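## Task

Place both plates inside the gray tray so each one rests flat on the tray's floor; it only counts if they stay there without the robot holding them.

## Robot and tools

ROBOT. One 7-joint arm (waist, shoulder, upper arm roll, elbow, forearm roll, wrist pitch, wrist roll) carrying a suction cup instead of fingers. The controlled point is the cup point: the middle of the cup's rim when nothing touches it. The cup points along the cup point's own +z axis. About 7 cm back from the rim the tool widens, sticking out up to roughly 8 cm sideways, so leave clearance around the tray walls. The elbow never fully straightens, and the base may sit slightly tilted on the table.

FRAMES. Result lines report end_effector_position (metres) and end_effector_quat_wxyz in the scene frame: origin on the table surface under the arm's base, +z up, +y to the left when facing along +x. Reported positions get less accurate at long reach. Motion commands, however, are given in the cup point's own axes, not the scene frame.

ROW FORMAT. Each row is one list of 7 numbers, each in [-1, 1], in this order: dx, dy, dz, rx, ry, rz, suction. There is a single arm, so one row covers everything. dx, dy, dz, rx, ry, rz are an offset from the cup point's measured pose at the beginning of the action (for a call's first action, the pose in the latest result), expressed in the cup point's frame. A value of 1.0 equals 0.6 m of travel or 180 degrees; rx, ry, rz form one rotation vector. Every row in an action is relative to that same start pose, not cumulative. The seventh number is suction: +1 is full vacuum (about 55 kPa below ambient), a smaller positive value requests that fraction, and 0.05 or less turns it off. It stays at whatever was last sent.

execute_actions(actions): a list of actions; each action is a table of at most 15 rows, each row lasting one control step of 1/30 s. A shorter table repeats its final row until the 15 steps are done. An empty list simply returns the current state and images. Per step, the commanded pose is clipped to at most 70 mm and 16 degrees away from the measured pose; the controller (damped inverse kinematics, favouring position over orientation) steers toward that clipped pose. Large offsets therefore need several actions, and afterwards the arm only continues to the last clipped pose, so you must send the remainder yourself.

move(target, speed, blocking): target is one 7-number row as above, an offset from the pose in this scene's most recent result that shows one. The cup point follows a straight path lasting 0.5 to 10 s (cut off at 10 s); it rotates the shorter way. speed is the path's top speed in m/s, 0.002 to 0.5, default 0.25, with turning capped at twice that in rad/s. The path ignores obstacles, the real cup point lags and may overshoot speed (especially near full reach). Faster moves strike harder, and aiming deeper past a contact presses harder. Suction in the row is applied at the start and is not awaited. With blocking=false you get a result after 0.5 s while motion continues; use wait(0) to poll, and call wait or stop before any further actions or moves. The extra "move:" line says how it ended (done, off_target, moving, held, fault) and which limits acted, plus distance to target; limits=paced means the sent pose was clipped, limits=held means a check blocked some steps, after which the arm may surge faster than speed.

wait(seconds): 0 to 10; lets time pass with the last command held, returning early if a running move ends. stop(): brakes a running move; it needs stopping distance; suction is unaffected. zoom_image(camera, region): camera is cam_high, cam_low or cam_wrist (each 896x504); region [x0, y0, x1, y1] in image pixels, origin top-left, at most 504x504. finished_scene(scene): ends the current scene, given its number, irreversibly, and reports success and the next task.

RESULT LINES. "Hand target" is the pose the controller is currently driving toward. "pose unreachable" means the clearance check (which treats any mount under the base as arm) altered or blocked the command. suction_measured is the vacuum achieved: near 0 means no seal; on an airtight surface it settles up to 0.15 under the request and may dip 0.04 while the pump idles; leaks lower it. part_present turns 1 at 0.50 and back to 0 below 0.45. MOTOR HOT appears from 60 °C; at 75 °C an OVER-TEMPERATURE FAULT makes the arm sag until cooled.

PICKING AND PLACING. Turn suction on and press the 29 mm rim onto a smooth flat spot of a plate so it contacts all round; avoid holes, seams and plate edges under the cup. Under vacuum the cup shortens, so a held plate sits up to about 10 mm nearer the tool, and vacuum alone can lift a resting plate. To release, set the plate down on the tray floor, then switch suction off and back away at least 15 mm. If the cup seals on the table it pins the tool; switch suction off.

CAUTIONS. Contact torque reaching a joint's load limit (48.6 N m for waist, shoulder, upper arm roll, elbow; 30.6 N m for forearm roll, wrist pitch, wrist roll) halts the arm for 10 s and skips the rest of the call. Never knock or drop anything off the table. Avoid slams, drops, slips and hard pushes; approach contacts slowly. Loose objects may occasionally be nudged by outside pushes. The robot keeps holding its last command while you think, and holding a load heats the motors, so don't linger with a plate lifted.

Each tool is called after "Call:" by a JSON object that holds its "op" and its "data".

## Session

Call:
{"op": "execute_actions", "data": {"actions": []}}

Scene clock: 0.00 s.
end_effector_position=(+0.4492, +0.0072, +0.2817) suction_measured=0.00 part_present=0 end_effector_quat_wxyz=(+0.000, -0.010, +1.000, +0.004)
Joint positions: [-0.056  0.435  0.001  1.654 -0.     1.056  3.088]
Joint velocities: [ 0.    -0.001  0.     0.    -0.    -0.001 -0.   ]
Motor temperatures (°C, as the motors report them): [27 24 24 24 36 34 36]
Hand target: +0.449, +0.007, +0.282; +0.000, -0.010, +1.000, +0.004

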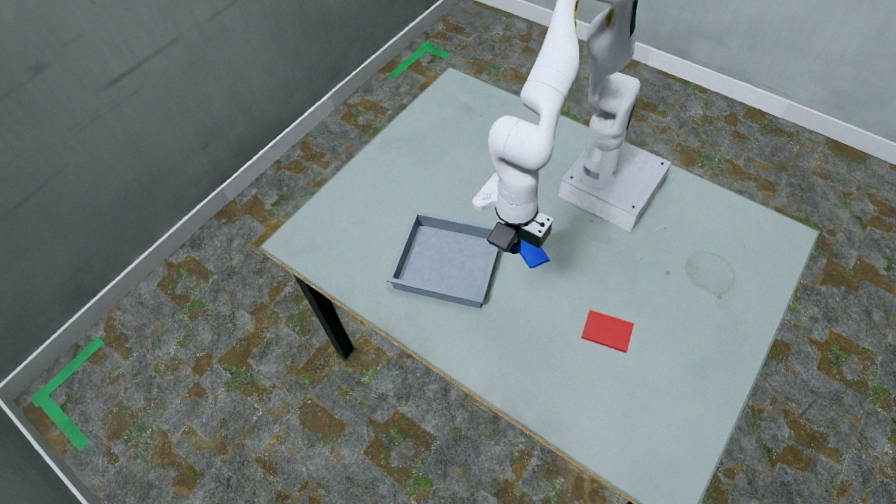

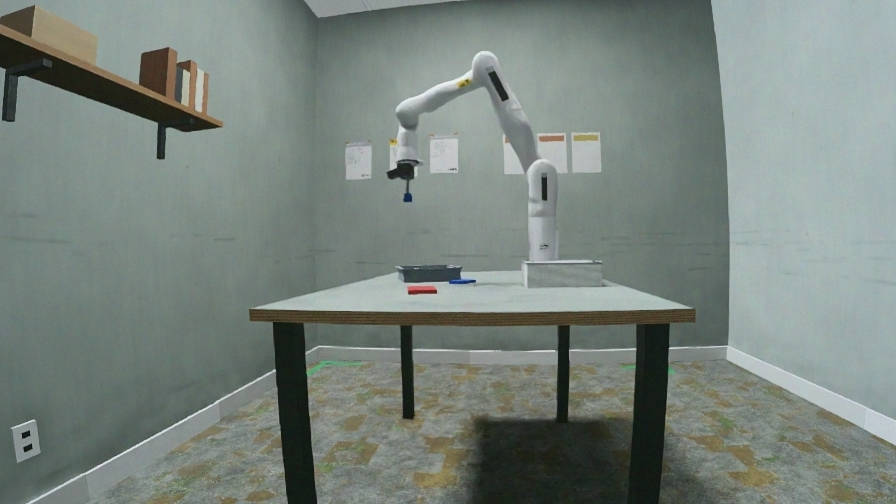

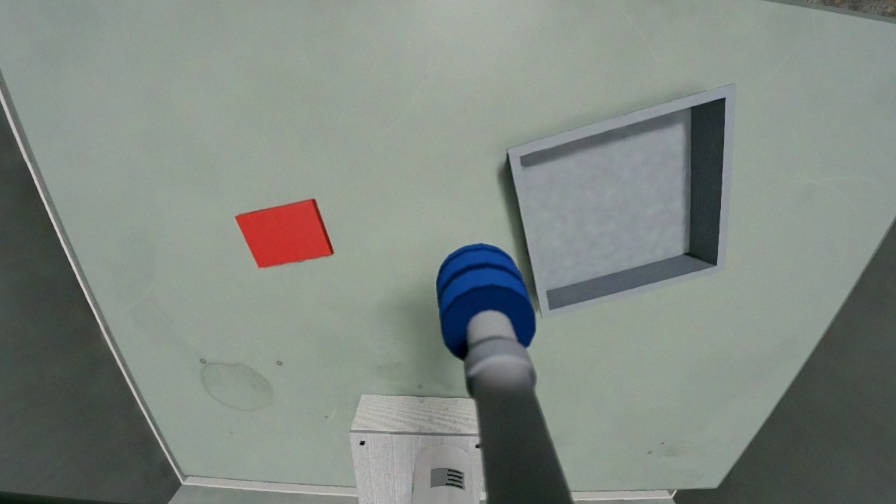

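Call:
{"op": "move", "data": {"target": [0.108,0.382,0.32,0,0,-0.07,0], "speed": 0.35}}

Scene clock: 9.20 s.
end_effector_position=(+0.3807, +0.2362, +0.0911) suction_measured=0.00 part_present=0 end_effector_quat_wxyz=(+0.001, -0.120, +0.993, +0.003)
Joint positions: [-0.542  0.76  -0.074  1.851  0.1    0.537  2.68 ]
Joint velocities: [-0.003  0.004 -0.    -0.     0.001  0.001 -0.001]
Motor temperatures (°C, as the motors report them): [27 24 24 24 36 34 36]
Hand target: +0.381, +0.236, +0.091; +0.001, -0.120, +0.993, +0.003
Off the commanded pose: 0.001 m, 0 deg.
move: done

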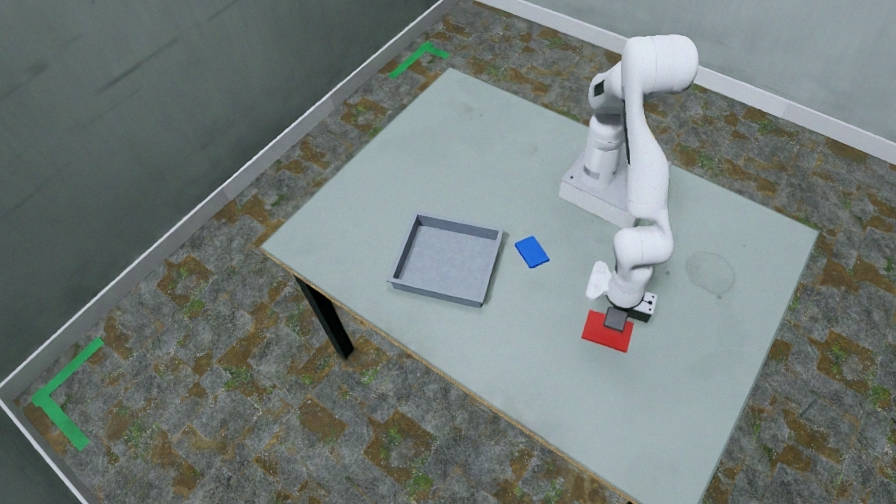

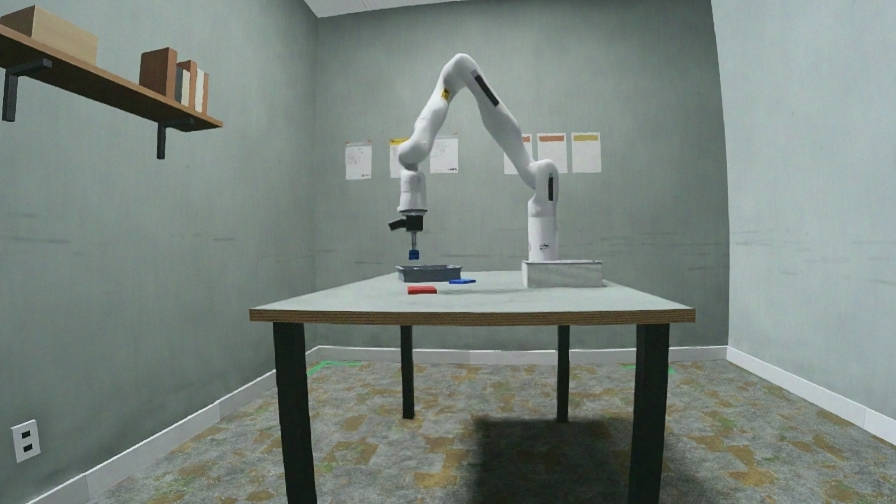

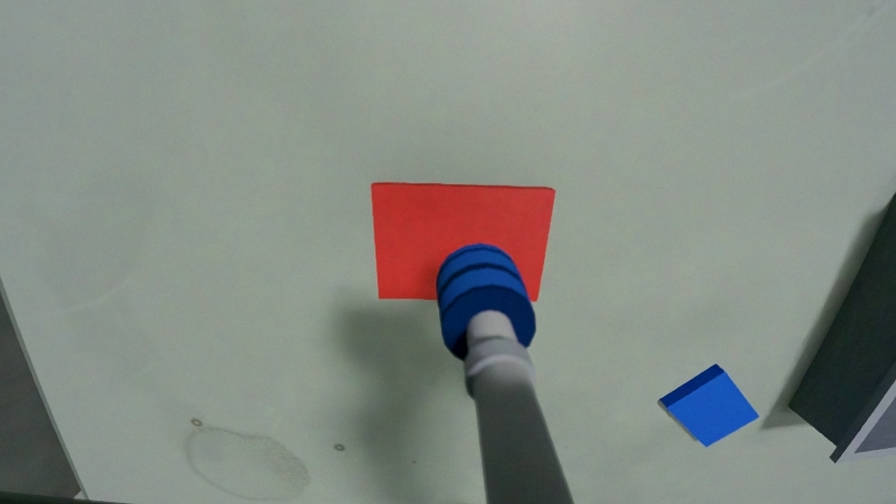

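Call:
{"op": "move", "data": {"target": [0.03,0.012,0.105,0,0,0,0], "speed": 0.15}}

Scene clock: 11.90 s.
end_effector_position=(+0.3619, +0.2393, +0.0282) suction_measured=0.00 part_present=0 end_effector_quat_wxyz=(+0.002, -0.120, +0.993, +0.003)
Joint positions: [-0.588  0.886 -0.05   1.905  0.113  0.356  2.637]
Joint velocities: [-0.002  0.005 -0.     0.001  0.    -0.002 -0.   ]
Motor temperatures (°C, as the motors report them): [27 24 24 24 36 34 36]
Hand target: +0.362, +0.239, +0.028; +0.001, -0.120, +0.993, +0.003
Off the commanded pose: 0.000 m, 0 deg.
move: done

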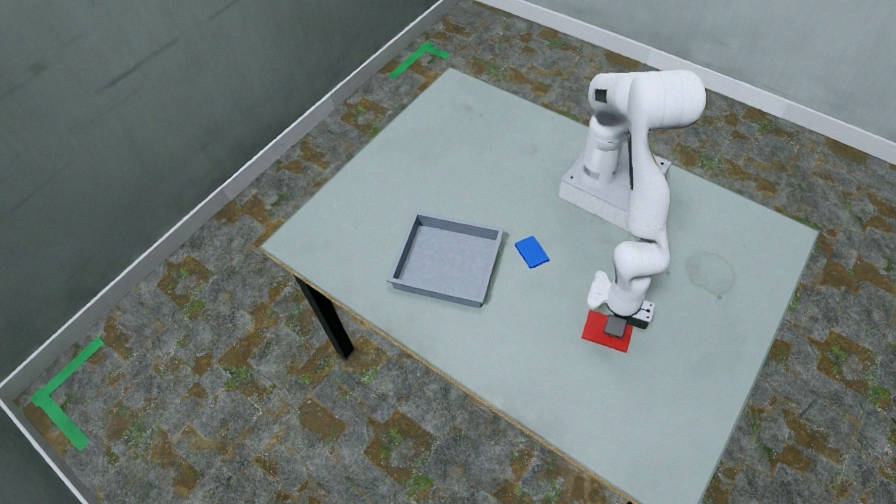

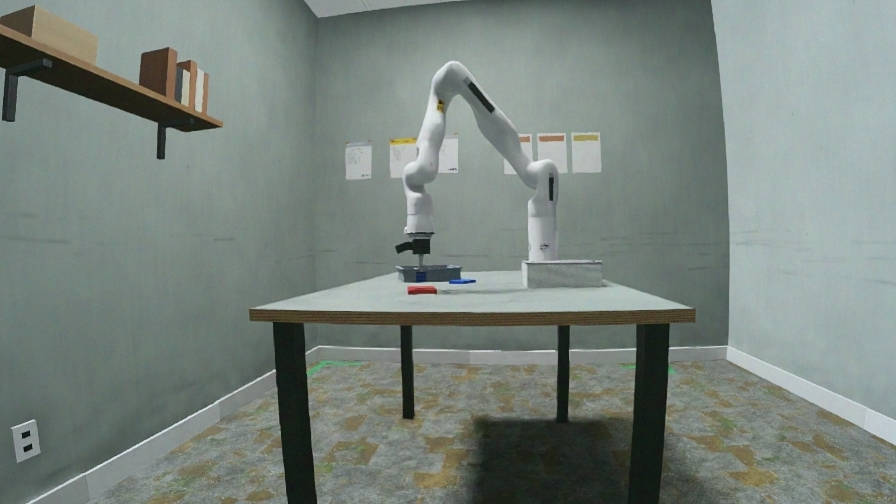

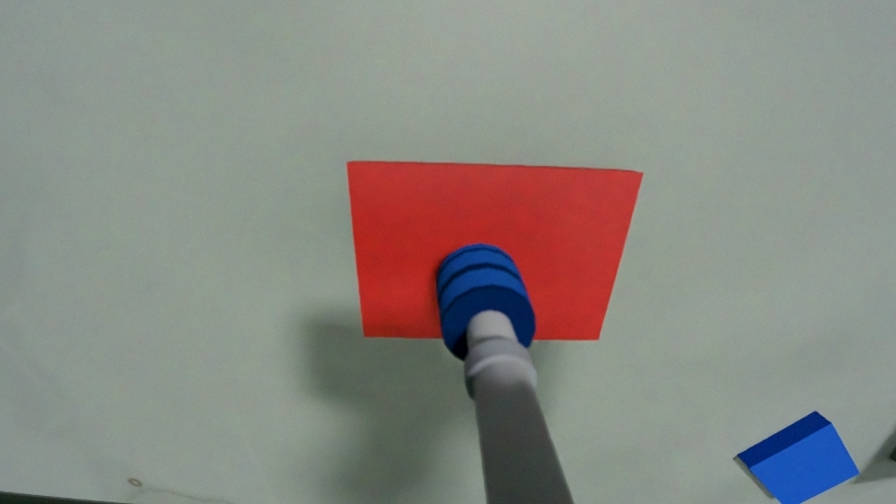

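Call:
{"op": "move", "data": {"target": [0,-0.004,0.031,0,0,0,1], "speed": 0.03}}

Call:
{"op": "wait", "data": {"seconds": 1}}

Scene clock: 14.93 s.
end_effector_position=(+0.3624, +0.2371, +0.0095) suction_measured=0.35 part_present=0 end_effector_quat_wxyz=(+0.001, -0.120, +0.993, +0.003)
Joint positions: [-0.587  0.929 -0.044  1.902  0.117  0.315  2.638]
Joint velocities: [ 0.     0.004  0.     0.     0.    -0.001 -0.001]
Motor temperatures (°C, as the motors report them): [27 24 24 24 36 34 36]
Hand target: +0.363, +0.237, +0.010; +0.002, -0.120, +0.993, +0.003
Off the commanded pose: 0.000 m, 0 deg.
move: done

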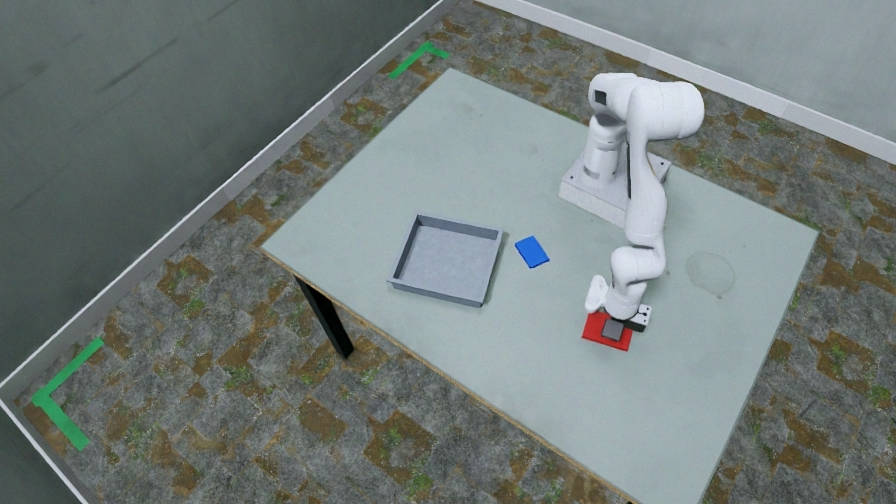

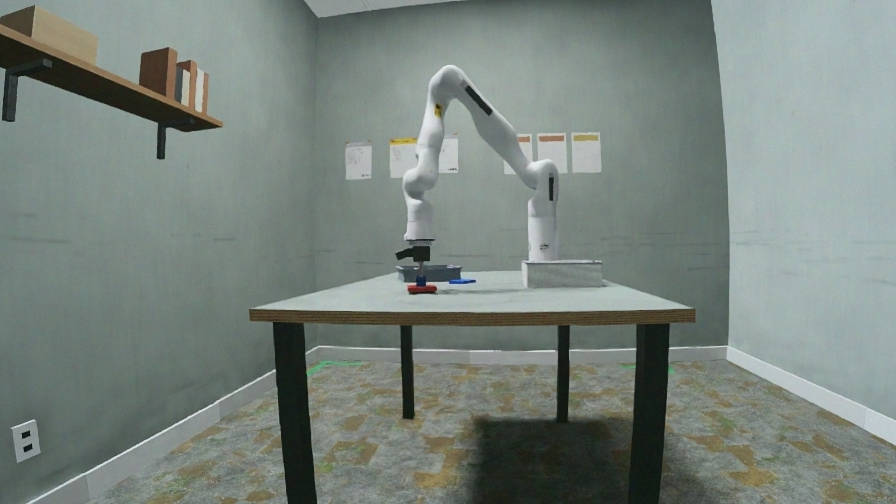

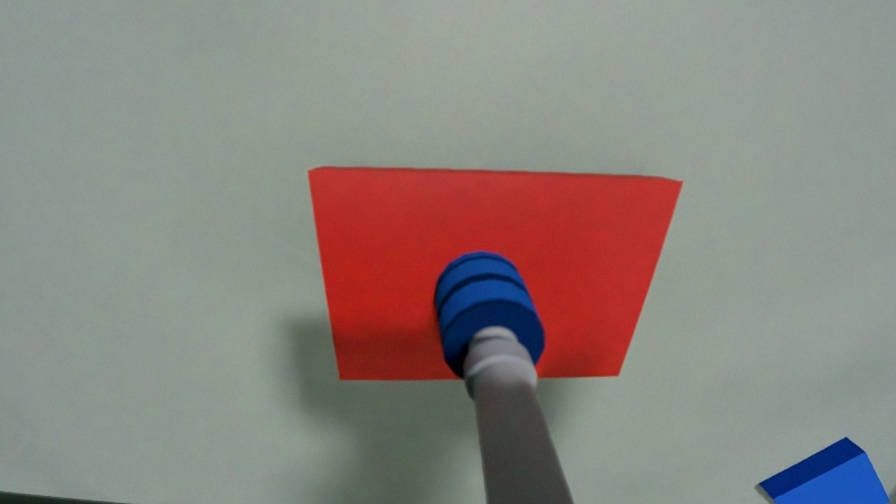

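Scene clock: 15.93 s.
end_effector_position=(+0.3625, +0.2371, +0.0096) suction_measured=0.99 part_present=1 end_effector_quat_wxyz=(+0.002, -0.120, +0.993, +0.003)
Joint positions: [-0.587  0.929 -0.044  1.902  0.117  0.315  2.638]
Joint velocities: [ 0.    -0.     0.    -0.002 -0.    -0.     0.   ]
Motor temperatures (°C, as the motors report them): [27 24 24 24 36 34 36]
Hand target: +0.363, +0.237, +0.010; +0.002, -0.120, +0.993, +0.003
Off the commanded pose: 0.000 m, 0 deg.
wait: 1.00 s; at rest by 0.17 s

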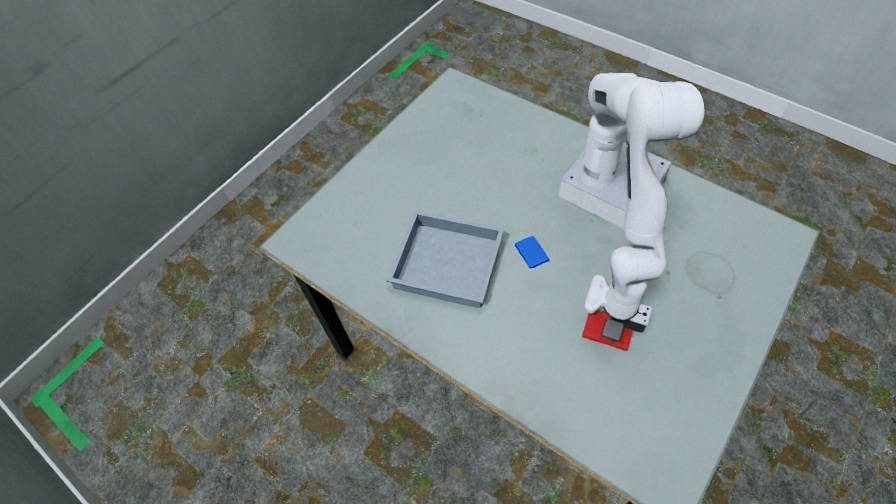

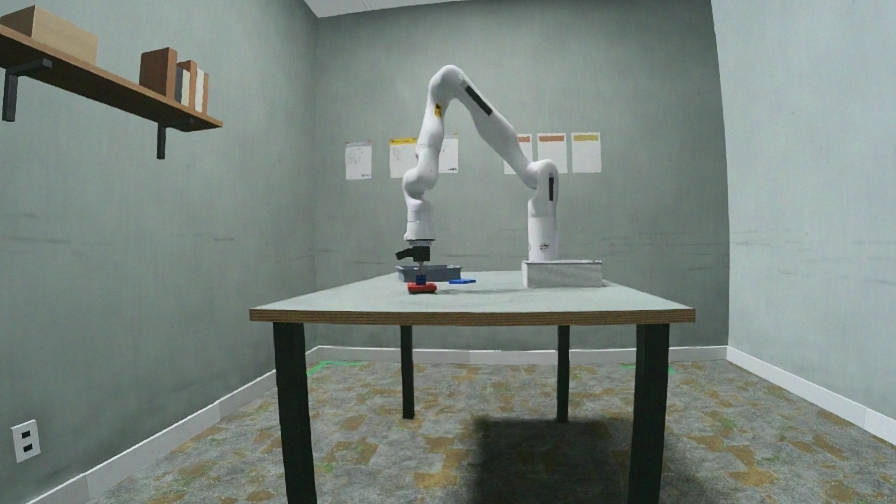

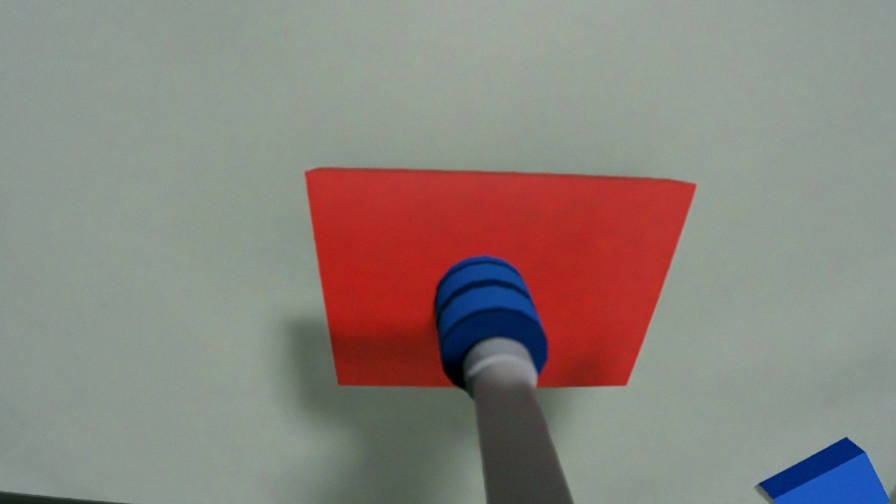

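Call:
{"op": "move", "data": {"target": [0,0,-0.14,0,0,0,1], "speed": 0.2}}

Call:
{"op": "move", "data": {"target": [0.005,-0.718,0,0,0,-0.025,1], "speed": 0.35}}

Scene clock: 22.40 s.
end_effector_position=(+0.3622, +0.2366, +0.0935) suction_measured=0.99 part_present=1 end_effector_quat_wxyz=(+0.001, -0.120, +0.993, +0.003)
Joint positions: [-0.569  0.735 -0.07   1.905  0.098  0.507  2.655]
Joint velocities: [ 0.    -0.003 -0.     0.001 -0.    -0.001 -0.001]
Motor temperatures (°C, as the motors report them): [27 24 24 24 36 34 36]
Hand target: +0.362, +0.237, +0.094; +0.002, -0.120, +0.993, +0.003
Off the commanded pose: 0.000 m, 0 deg.
move: done

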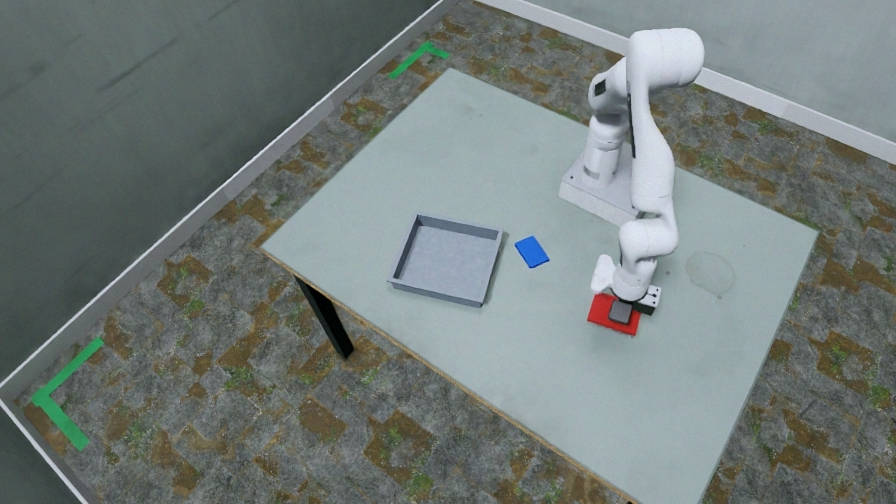

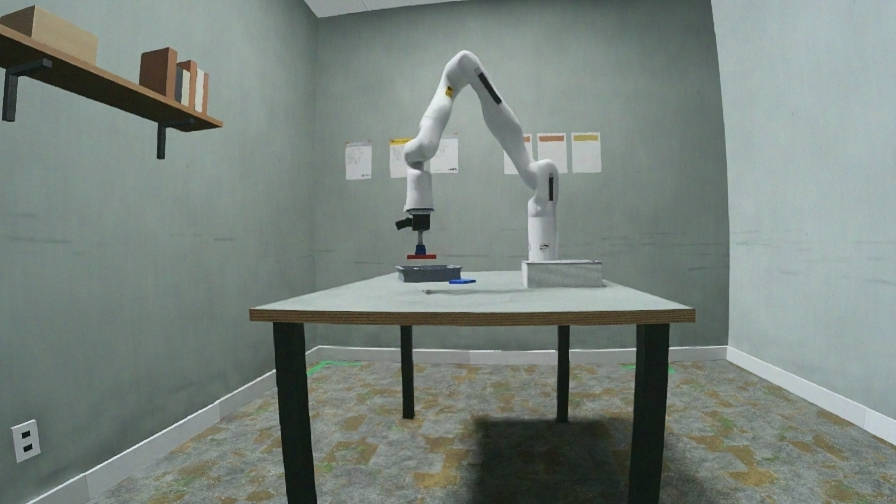

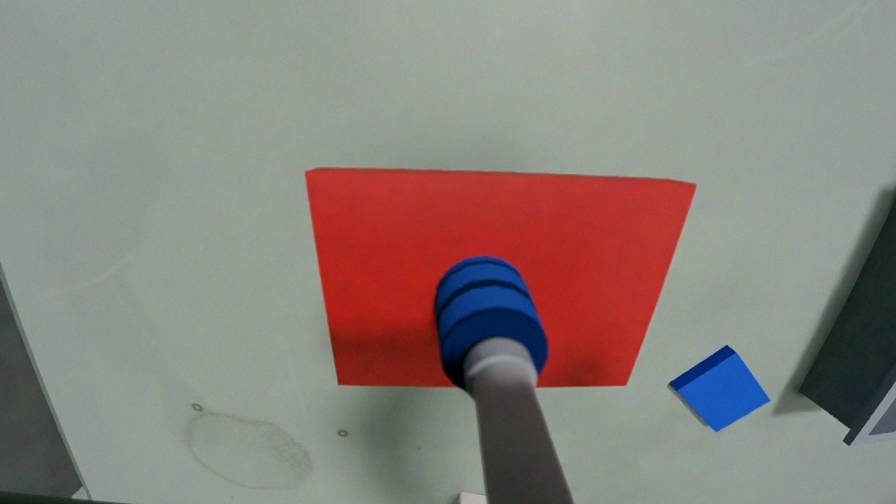

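Scene clock: 24.33 s.
end_effector_position=(+0.4610, -0.1825, +0.0906) suction_measured=0.99 part_present=1 end_effector_quat_wxyz=(+0.001, -0.159, +0.987, +0.004)
Joint positions: [ 0.456  0.824 -0.176  1.674  0.21   0.665  3.611]
Joint velocities: [ 0.003  0.003  0.    -0.001 -0.002  0.001  0.001]
Motor temperatures (°C, as the motors report them): [27 24 24 24 36 34 36]
Hand target: +0.461, -0.183, +0.090; +0.001, -0.159, +0.987, +0.004
Off the commanded pose: 0.001 m, 0 deg.
move: done

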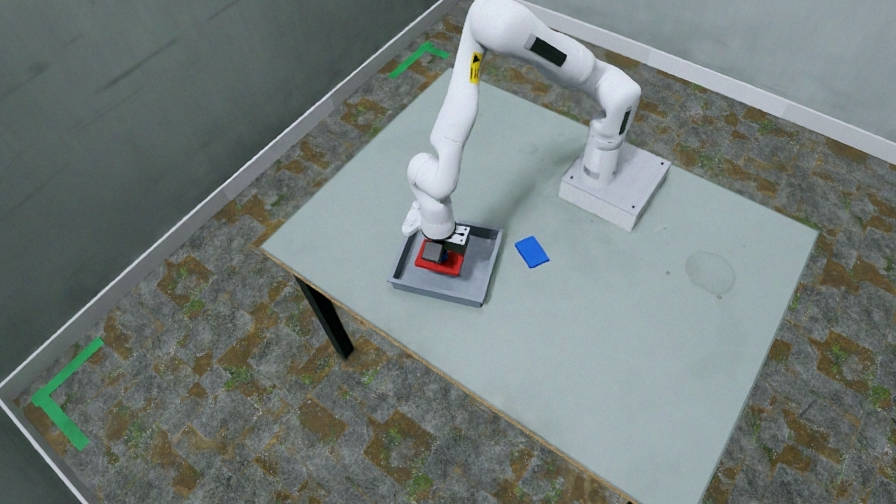

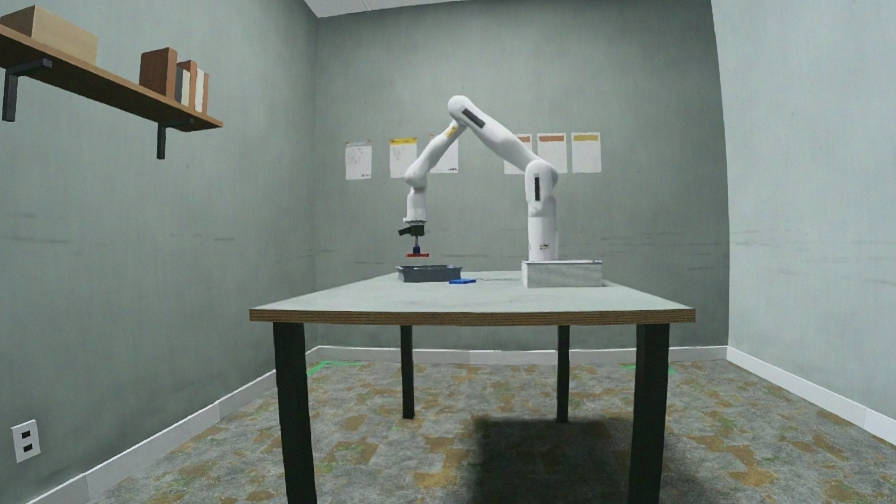

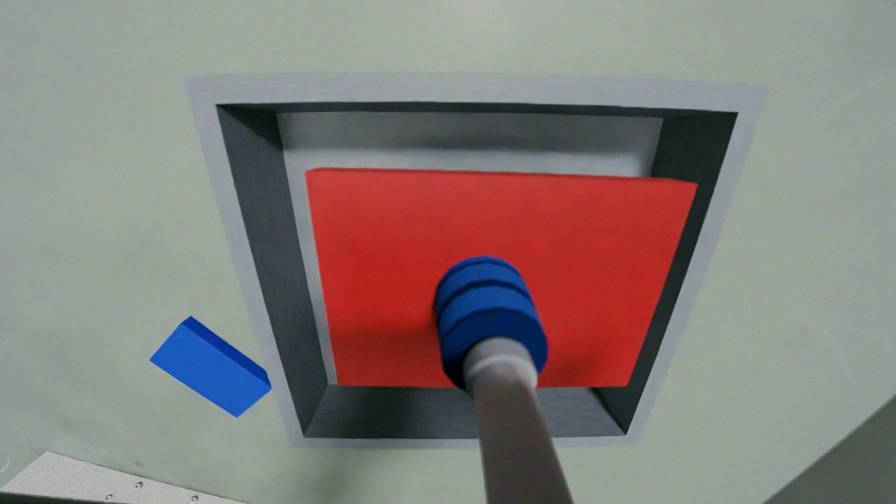

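Call:
{"op": "move", "data": {"target": [0,0,0.115,0,0,0,1], "speed": 0.15}}

Call:
{"op": "move", "data": {"target": [0,0,0.025,0,0,0,1], "speed": 0.03}}

Scene clock: 28.30 s.
end_effector_position=(+0.4613, -0.1820, +0.0217) suction_measured=0.99 part_present=1 end_effector_quat_wxyz=(+0.001, -0.159, +0.987, +0.004)
Joint positions: [ 0.437  0.96  -0.144  1.676  0.239  0.525  3.587]
Joint velocities: [-0.001  0.004  0.    -0.     0.     0.     0.   ]
Motor temperatures (°C, as the motors report them): [27 24 24 24 36 34 36]
Hand target: +0.461, -0.182, +0.021; +0.001, -0.159, +0.987, +0.004
Off the commanded pose: 0.000 m, 0 deg.
move: done

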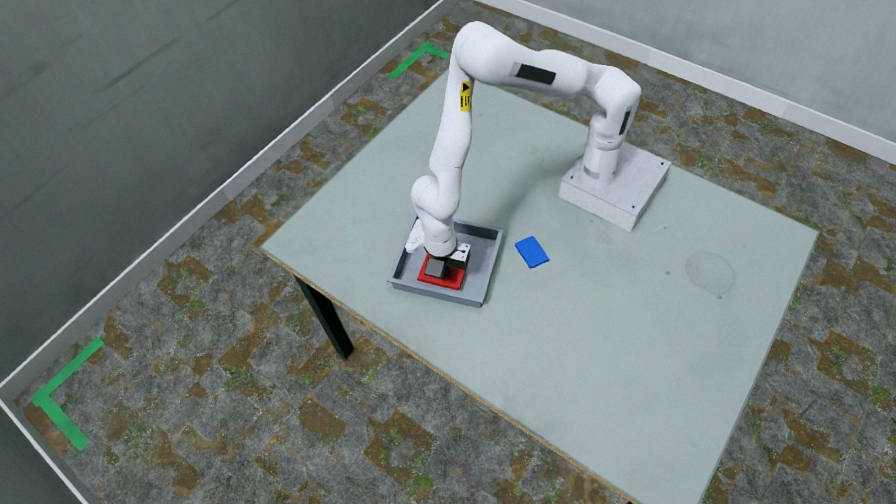

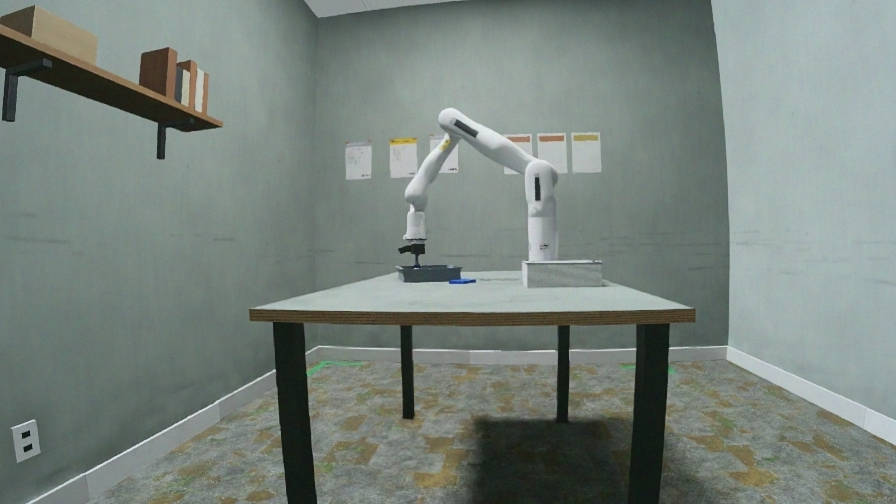

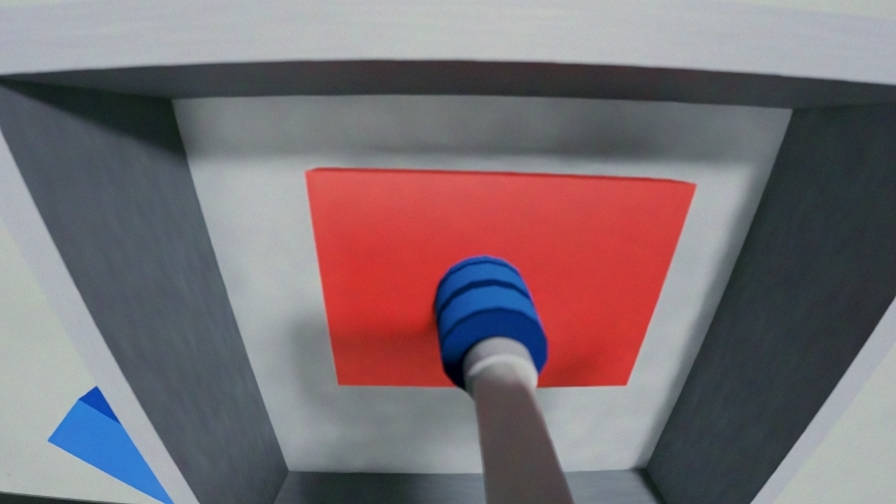

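Scene clock: 29.07 s.
end_effector_position=(+0.4614, -0.1820, +0.0068) suction_measured=0.99 part_present=1 end_effector_quat_wxyz=(+0.001, -0.159, +0.987, +0.004)
Joint positions: [ 0.432  0.991 -0.137  1.672  0.244  0.497  3.582]
Joint velocities: [-0.001  0.003  0.    -0.001  0.    -0.001 -0.001]
Motor temperatures (°C, as the motors report them): [27 24 24 24 36 34 36]
Hand target: +0.461, -0.182, +0.007; +0.001, -0.159, +0.987, +0.004
Off the commanded pose: 0.000 m, 0 deg.
move: done

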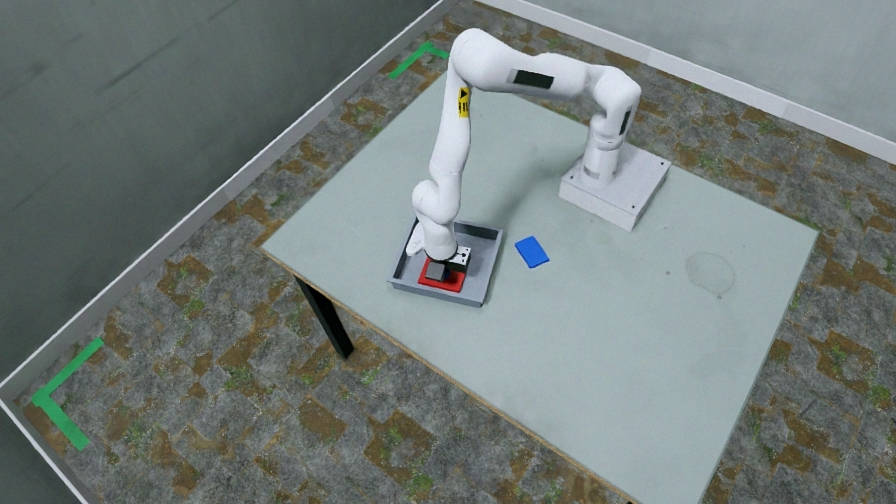

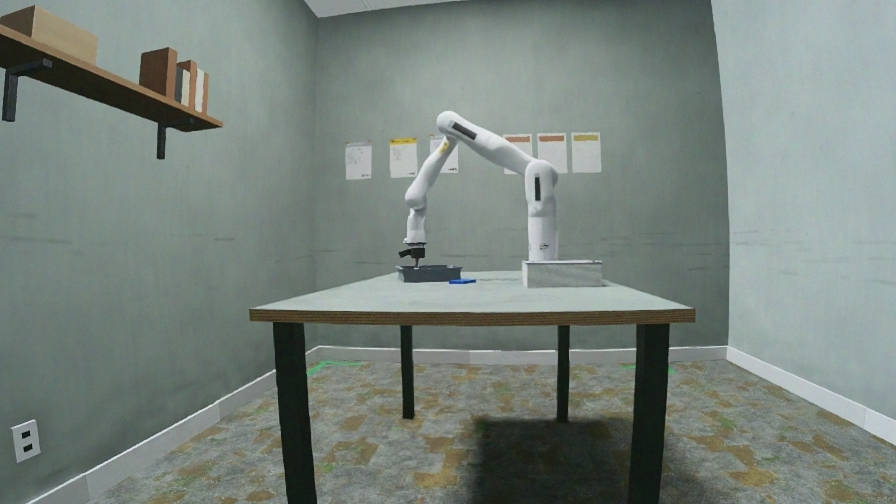

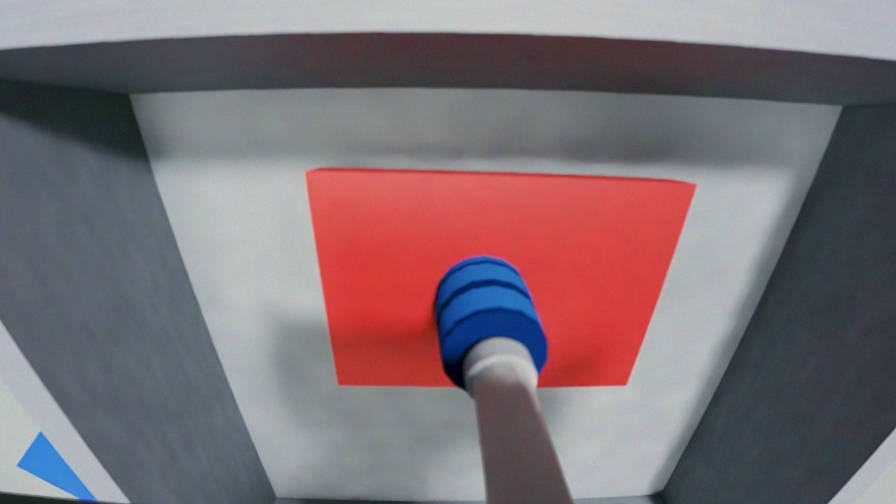

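Call:
{"op": "execute_actions", "data": {"actions": [[[0,0,0.006,0,0,0,1]],[[0,0,0,0,0,0,0]]]}}

Call:
{"op": "move", "data": {"target": [0,0,-0.13,0,0,0,0]}}

Call:
{"op": "move", "data": {"target": [0.195,0.333,0,0,0,0.3,0], "speed": 0.35}}

Scene clock: 35.20 s.
end_effector_position=(+0.4625, -0.1823, +0.0054) suction_measured=0.00 part_present=0 end_effector_quat_wxyz=(+0.003, -0.159, +0.987, +0.003)
Joint positions: [ 0.431  0.994 -0.136  1.671  0.245  0.492  3.581]
Joint velocities: [-0.     0.     0.     0.     0.    -0.001  0.   ]
Motor temperatures (°C, as the motors report them): [27 24 24 24 36 34 36]
Hand target: +0.462, -0.182, +0.004; +0.002, -0.159, +0.987, +0.004
Off the commanded pose: 0.002 m, 0 deg.

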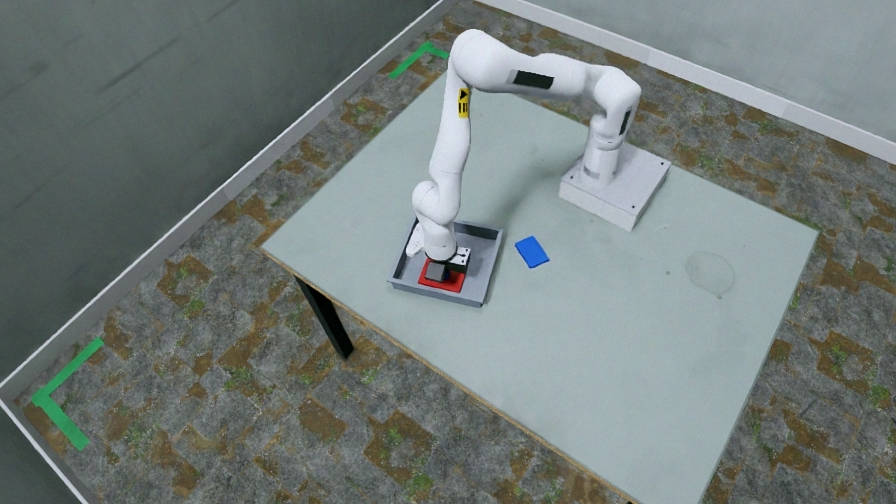

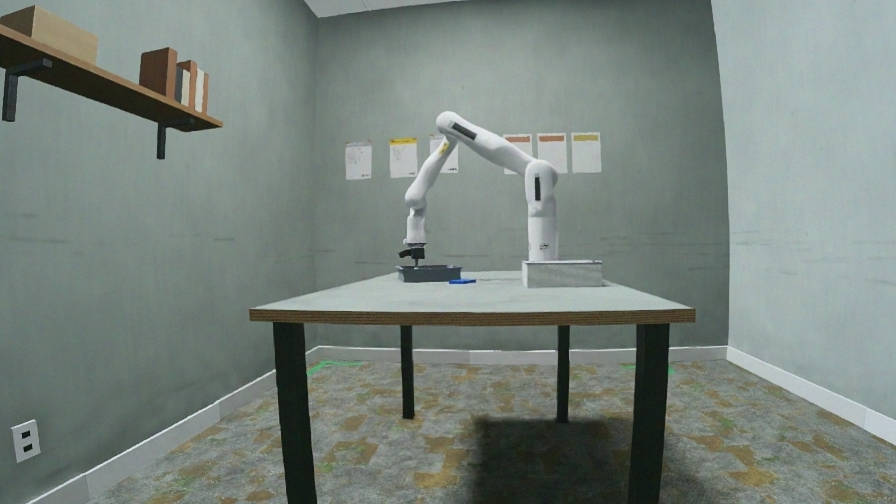

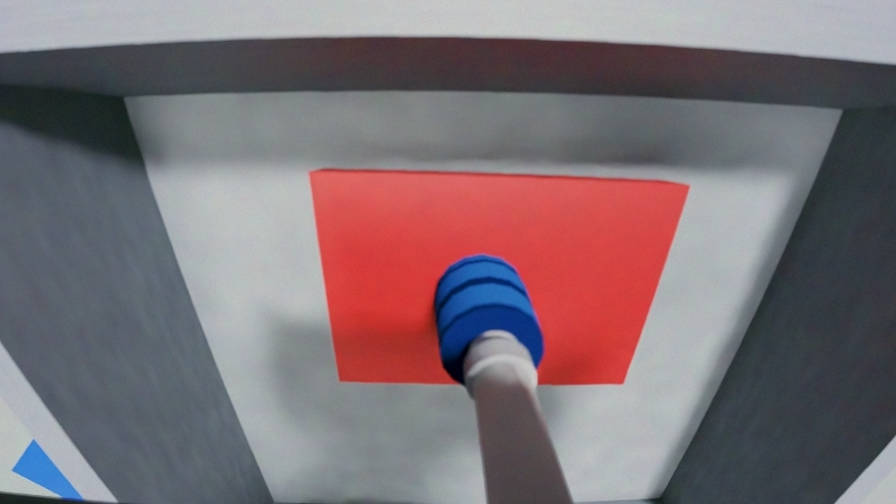

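Scene clock: 36.07 s.
end_effector_position=(+0.4619, -0.1826, +0.0833) suction_measured=0.00 part_present=0 end_effector_quat_wxyz=(+0.003, -0.159, +0.987, +0.003)
Joint positions: [ 0.453  0.838 -0.172  1.676  0.214  0.645  3.608]
Joint velocities: [ 0.002 -0.005 -0.    -0.    -0.     0.     0.002]
Motor temperatures (°C, as the motors report them): [27 24 24 24 36 34 36]
Hand target: +0.462, -0.183, +0.084; +0.003, -0.159, +0.987, +0.003
Off the commanded pose: 0.000 m, 0 deg.
move: done

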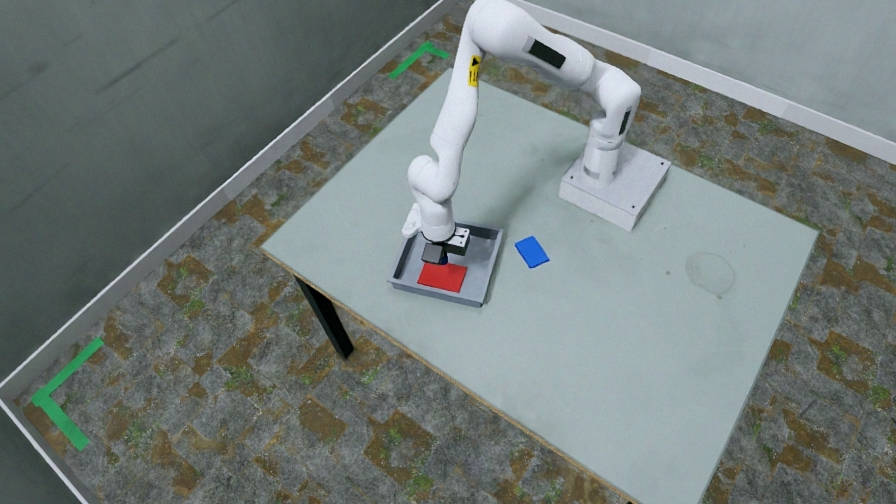

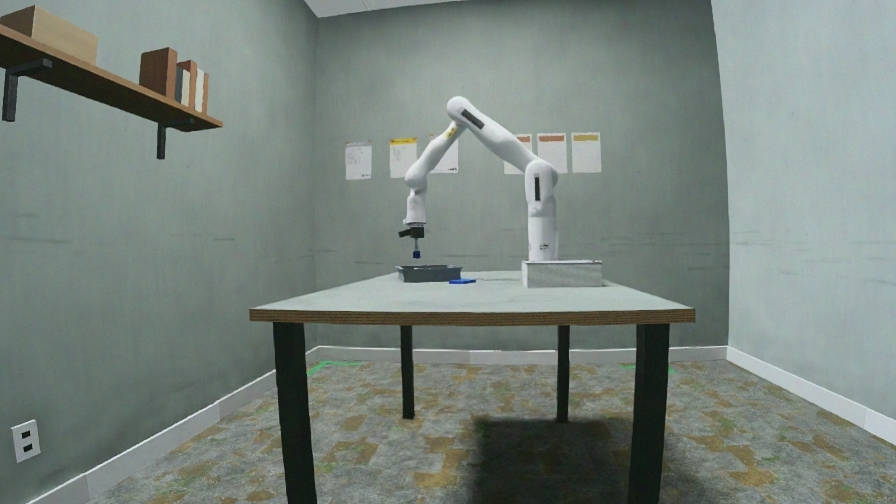

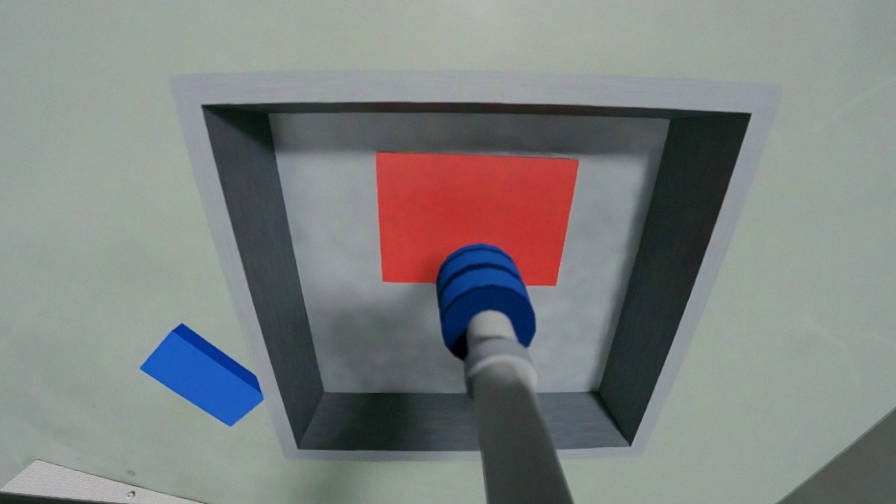

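Scene clock: 37.90 s.
end_effector_position=(+0.2885, -0.0299, +0.0832) suction_measured=0.00 part_present=0 end_effector_quat_wxyz=(+0.001, +0.307, +0.952, +0.004)
Joint positions: [ 0.002  0.632  0.045  2.382 -0.197  0.131  2.73 ]
Joint velocities: [-0.019 -0.002  0.003  0.002  0.001 -0.002 -0.005]
Motor temperatures (°C, as the motors report them): [27 24 24 24 36 34 36]
Hand target: +0.289, -0.029, +0.083; +0.001, +0.307, +0.952, +0.004
Off the commanded pose: 0.001 m, 0 deg.
move: done

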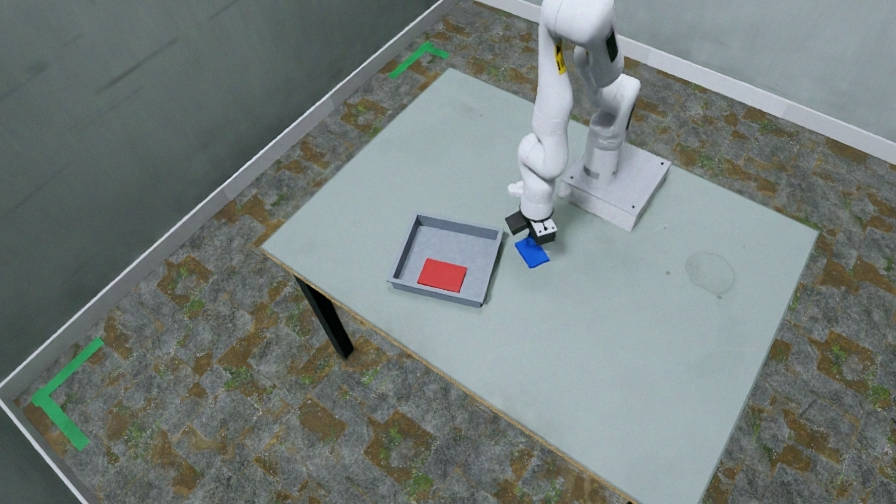

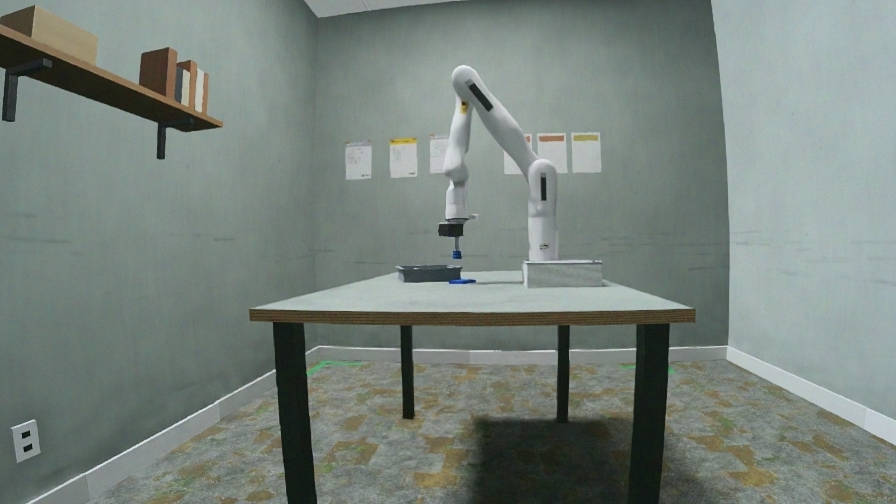

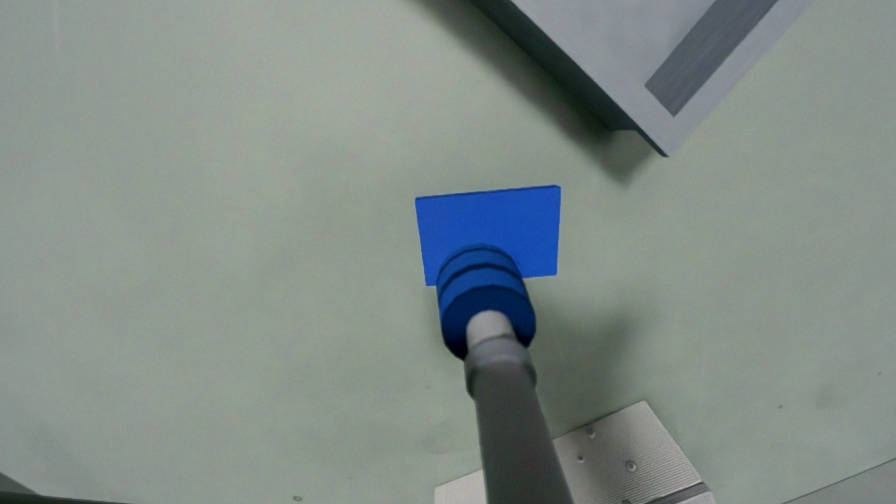

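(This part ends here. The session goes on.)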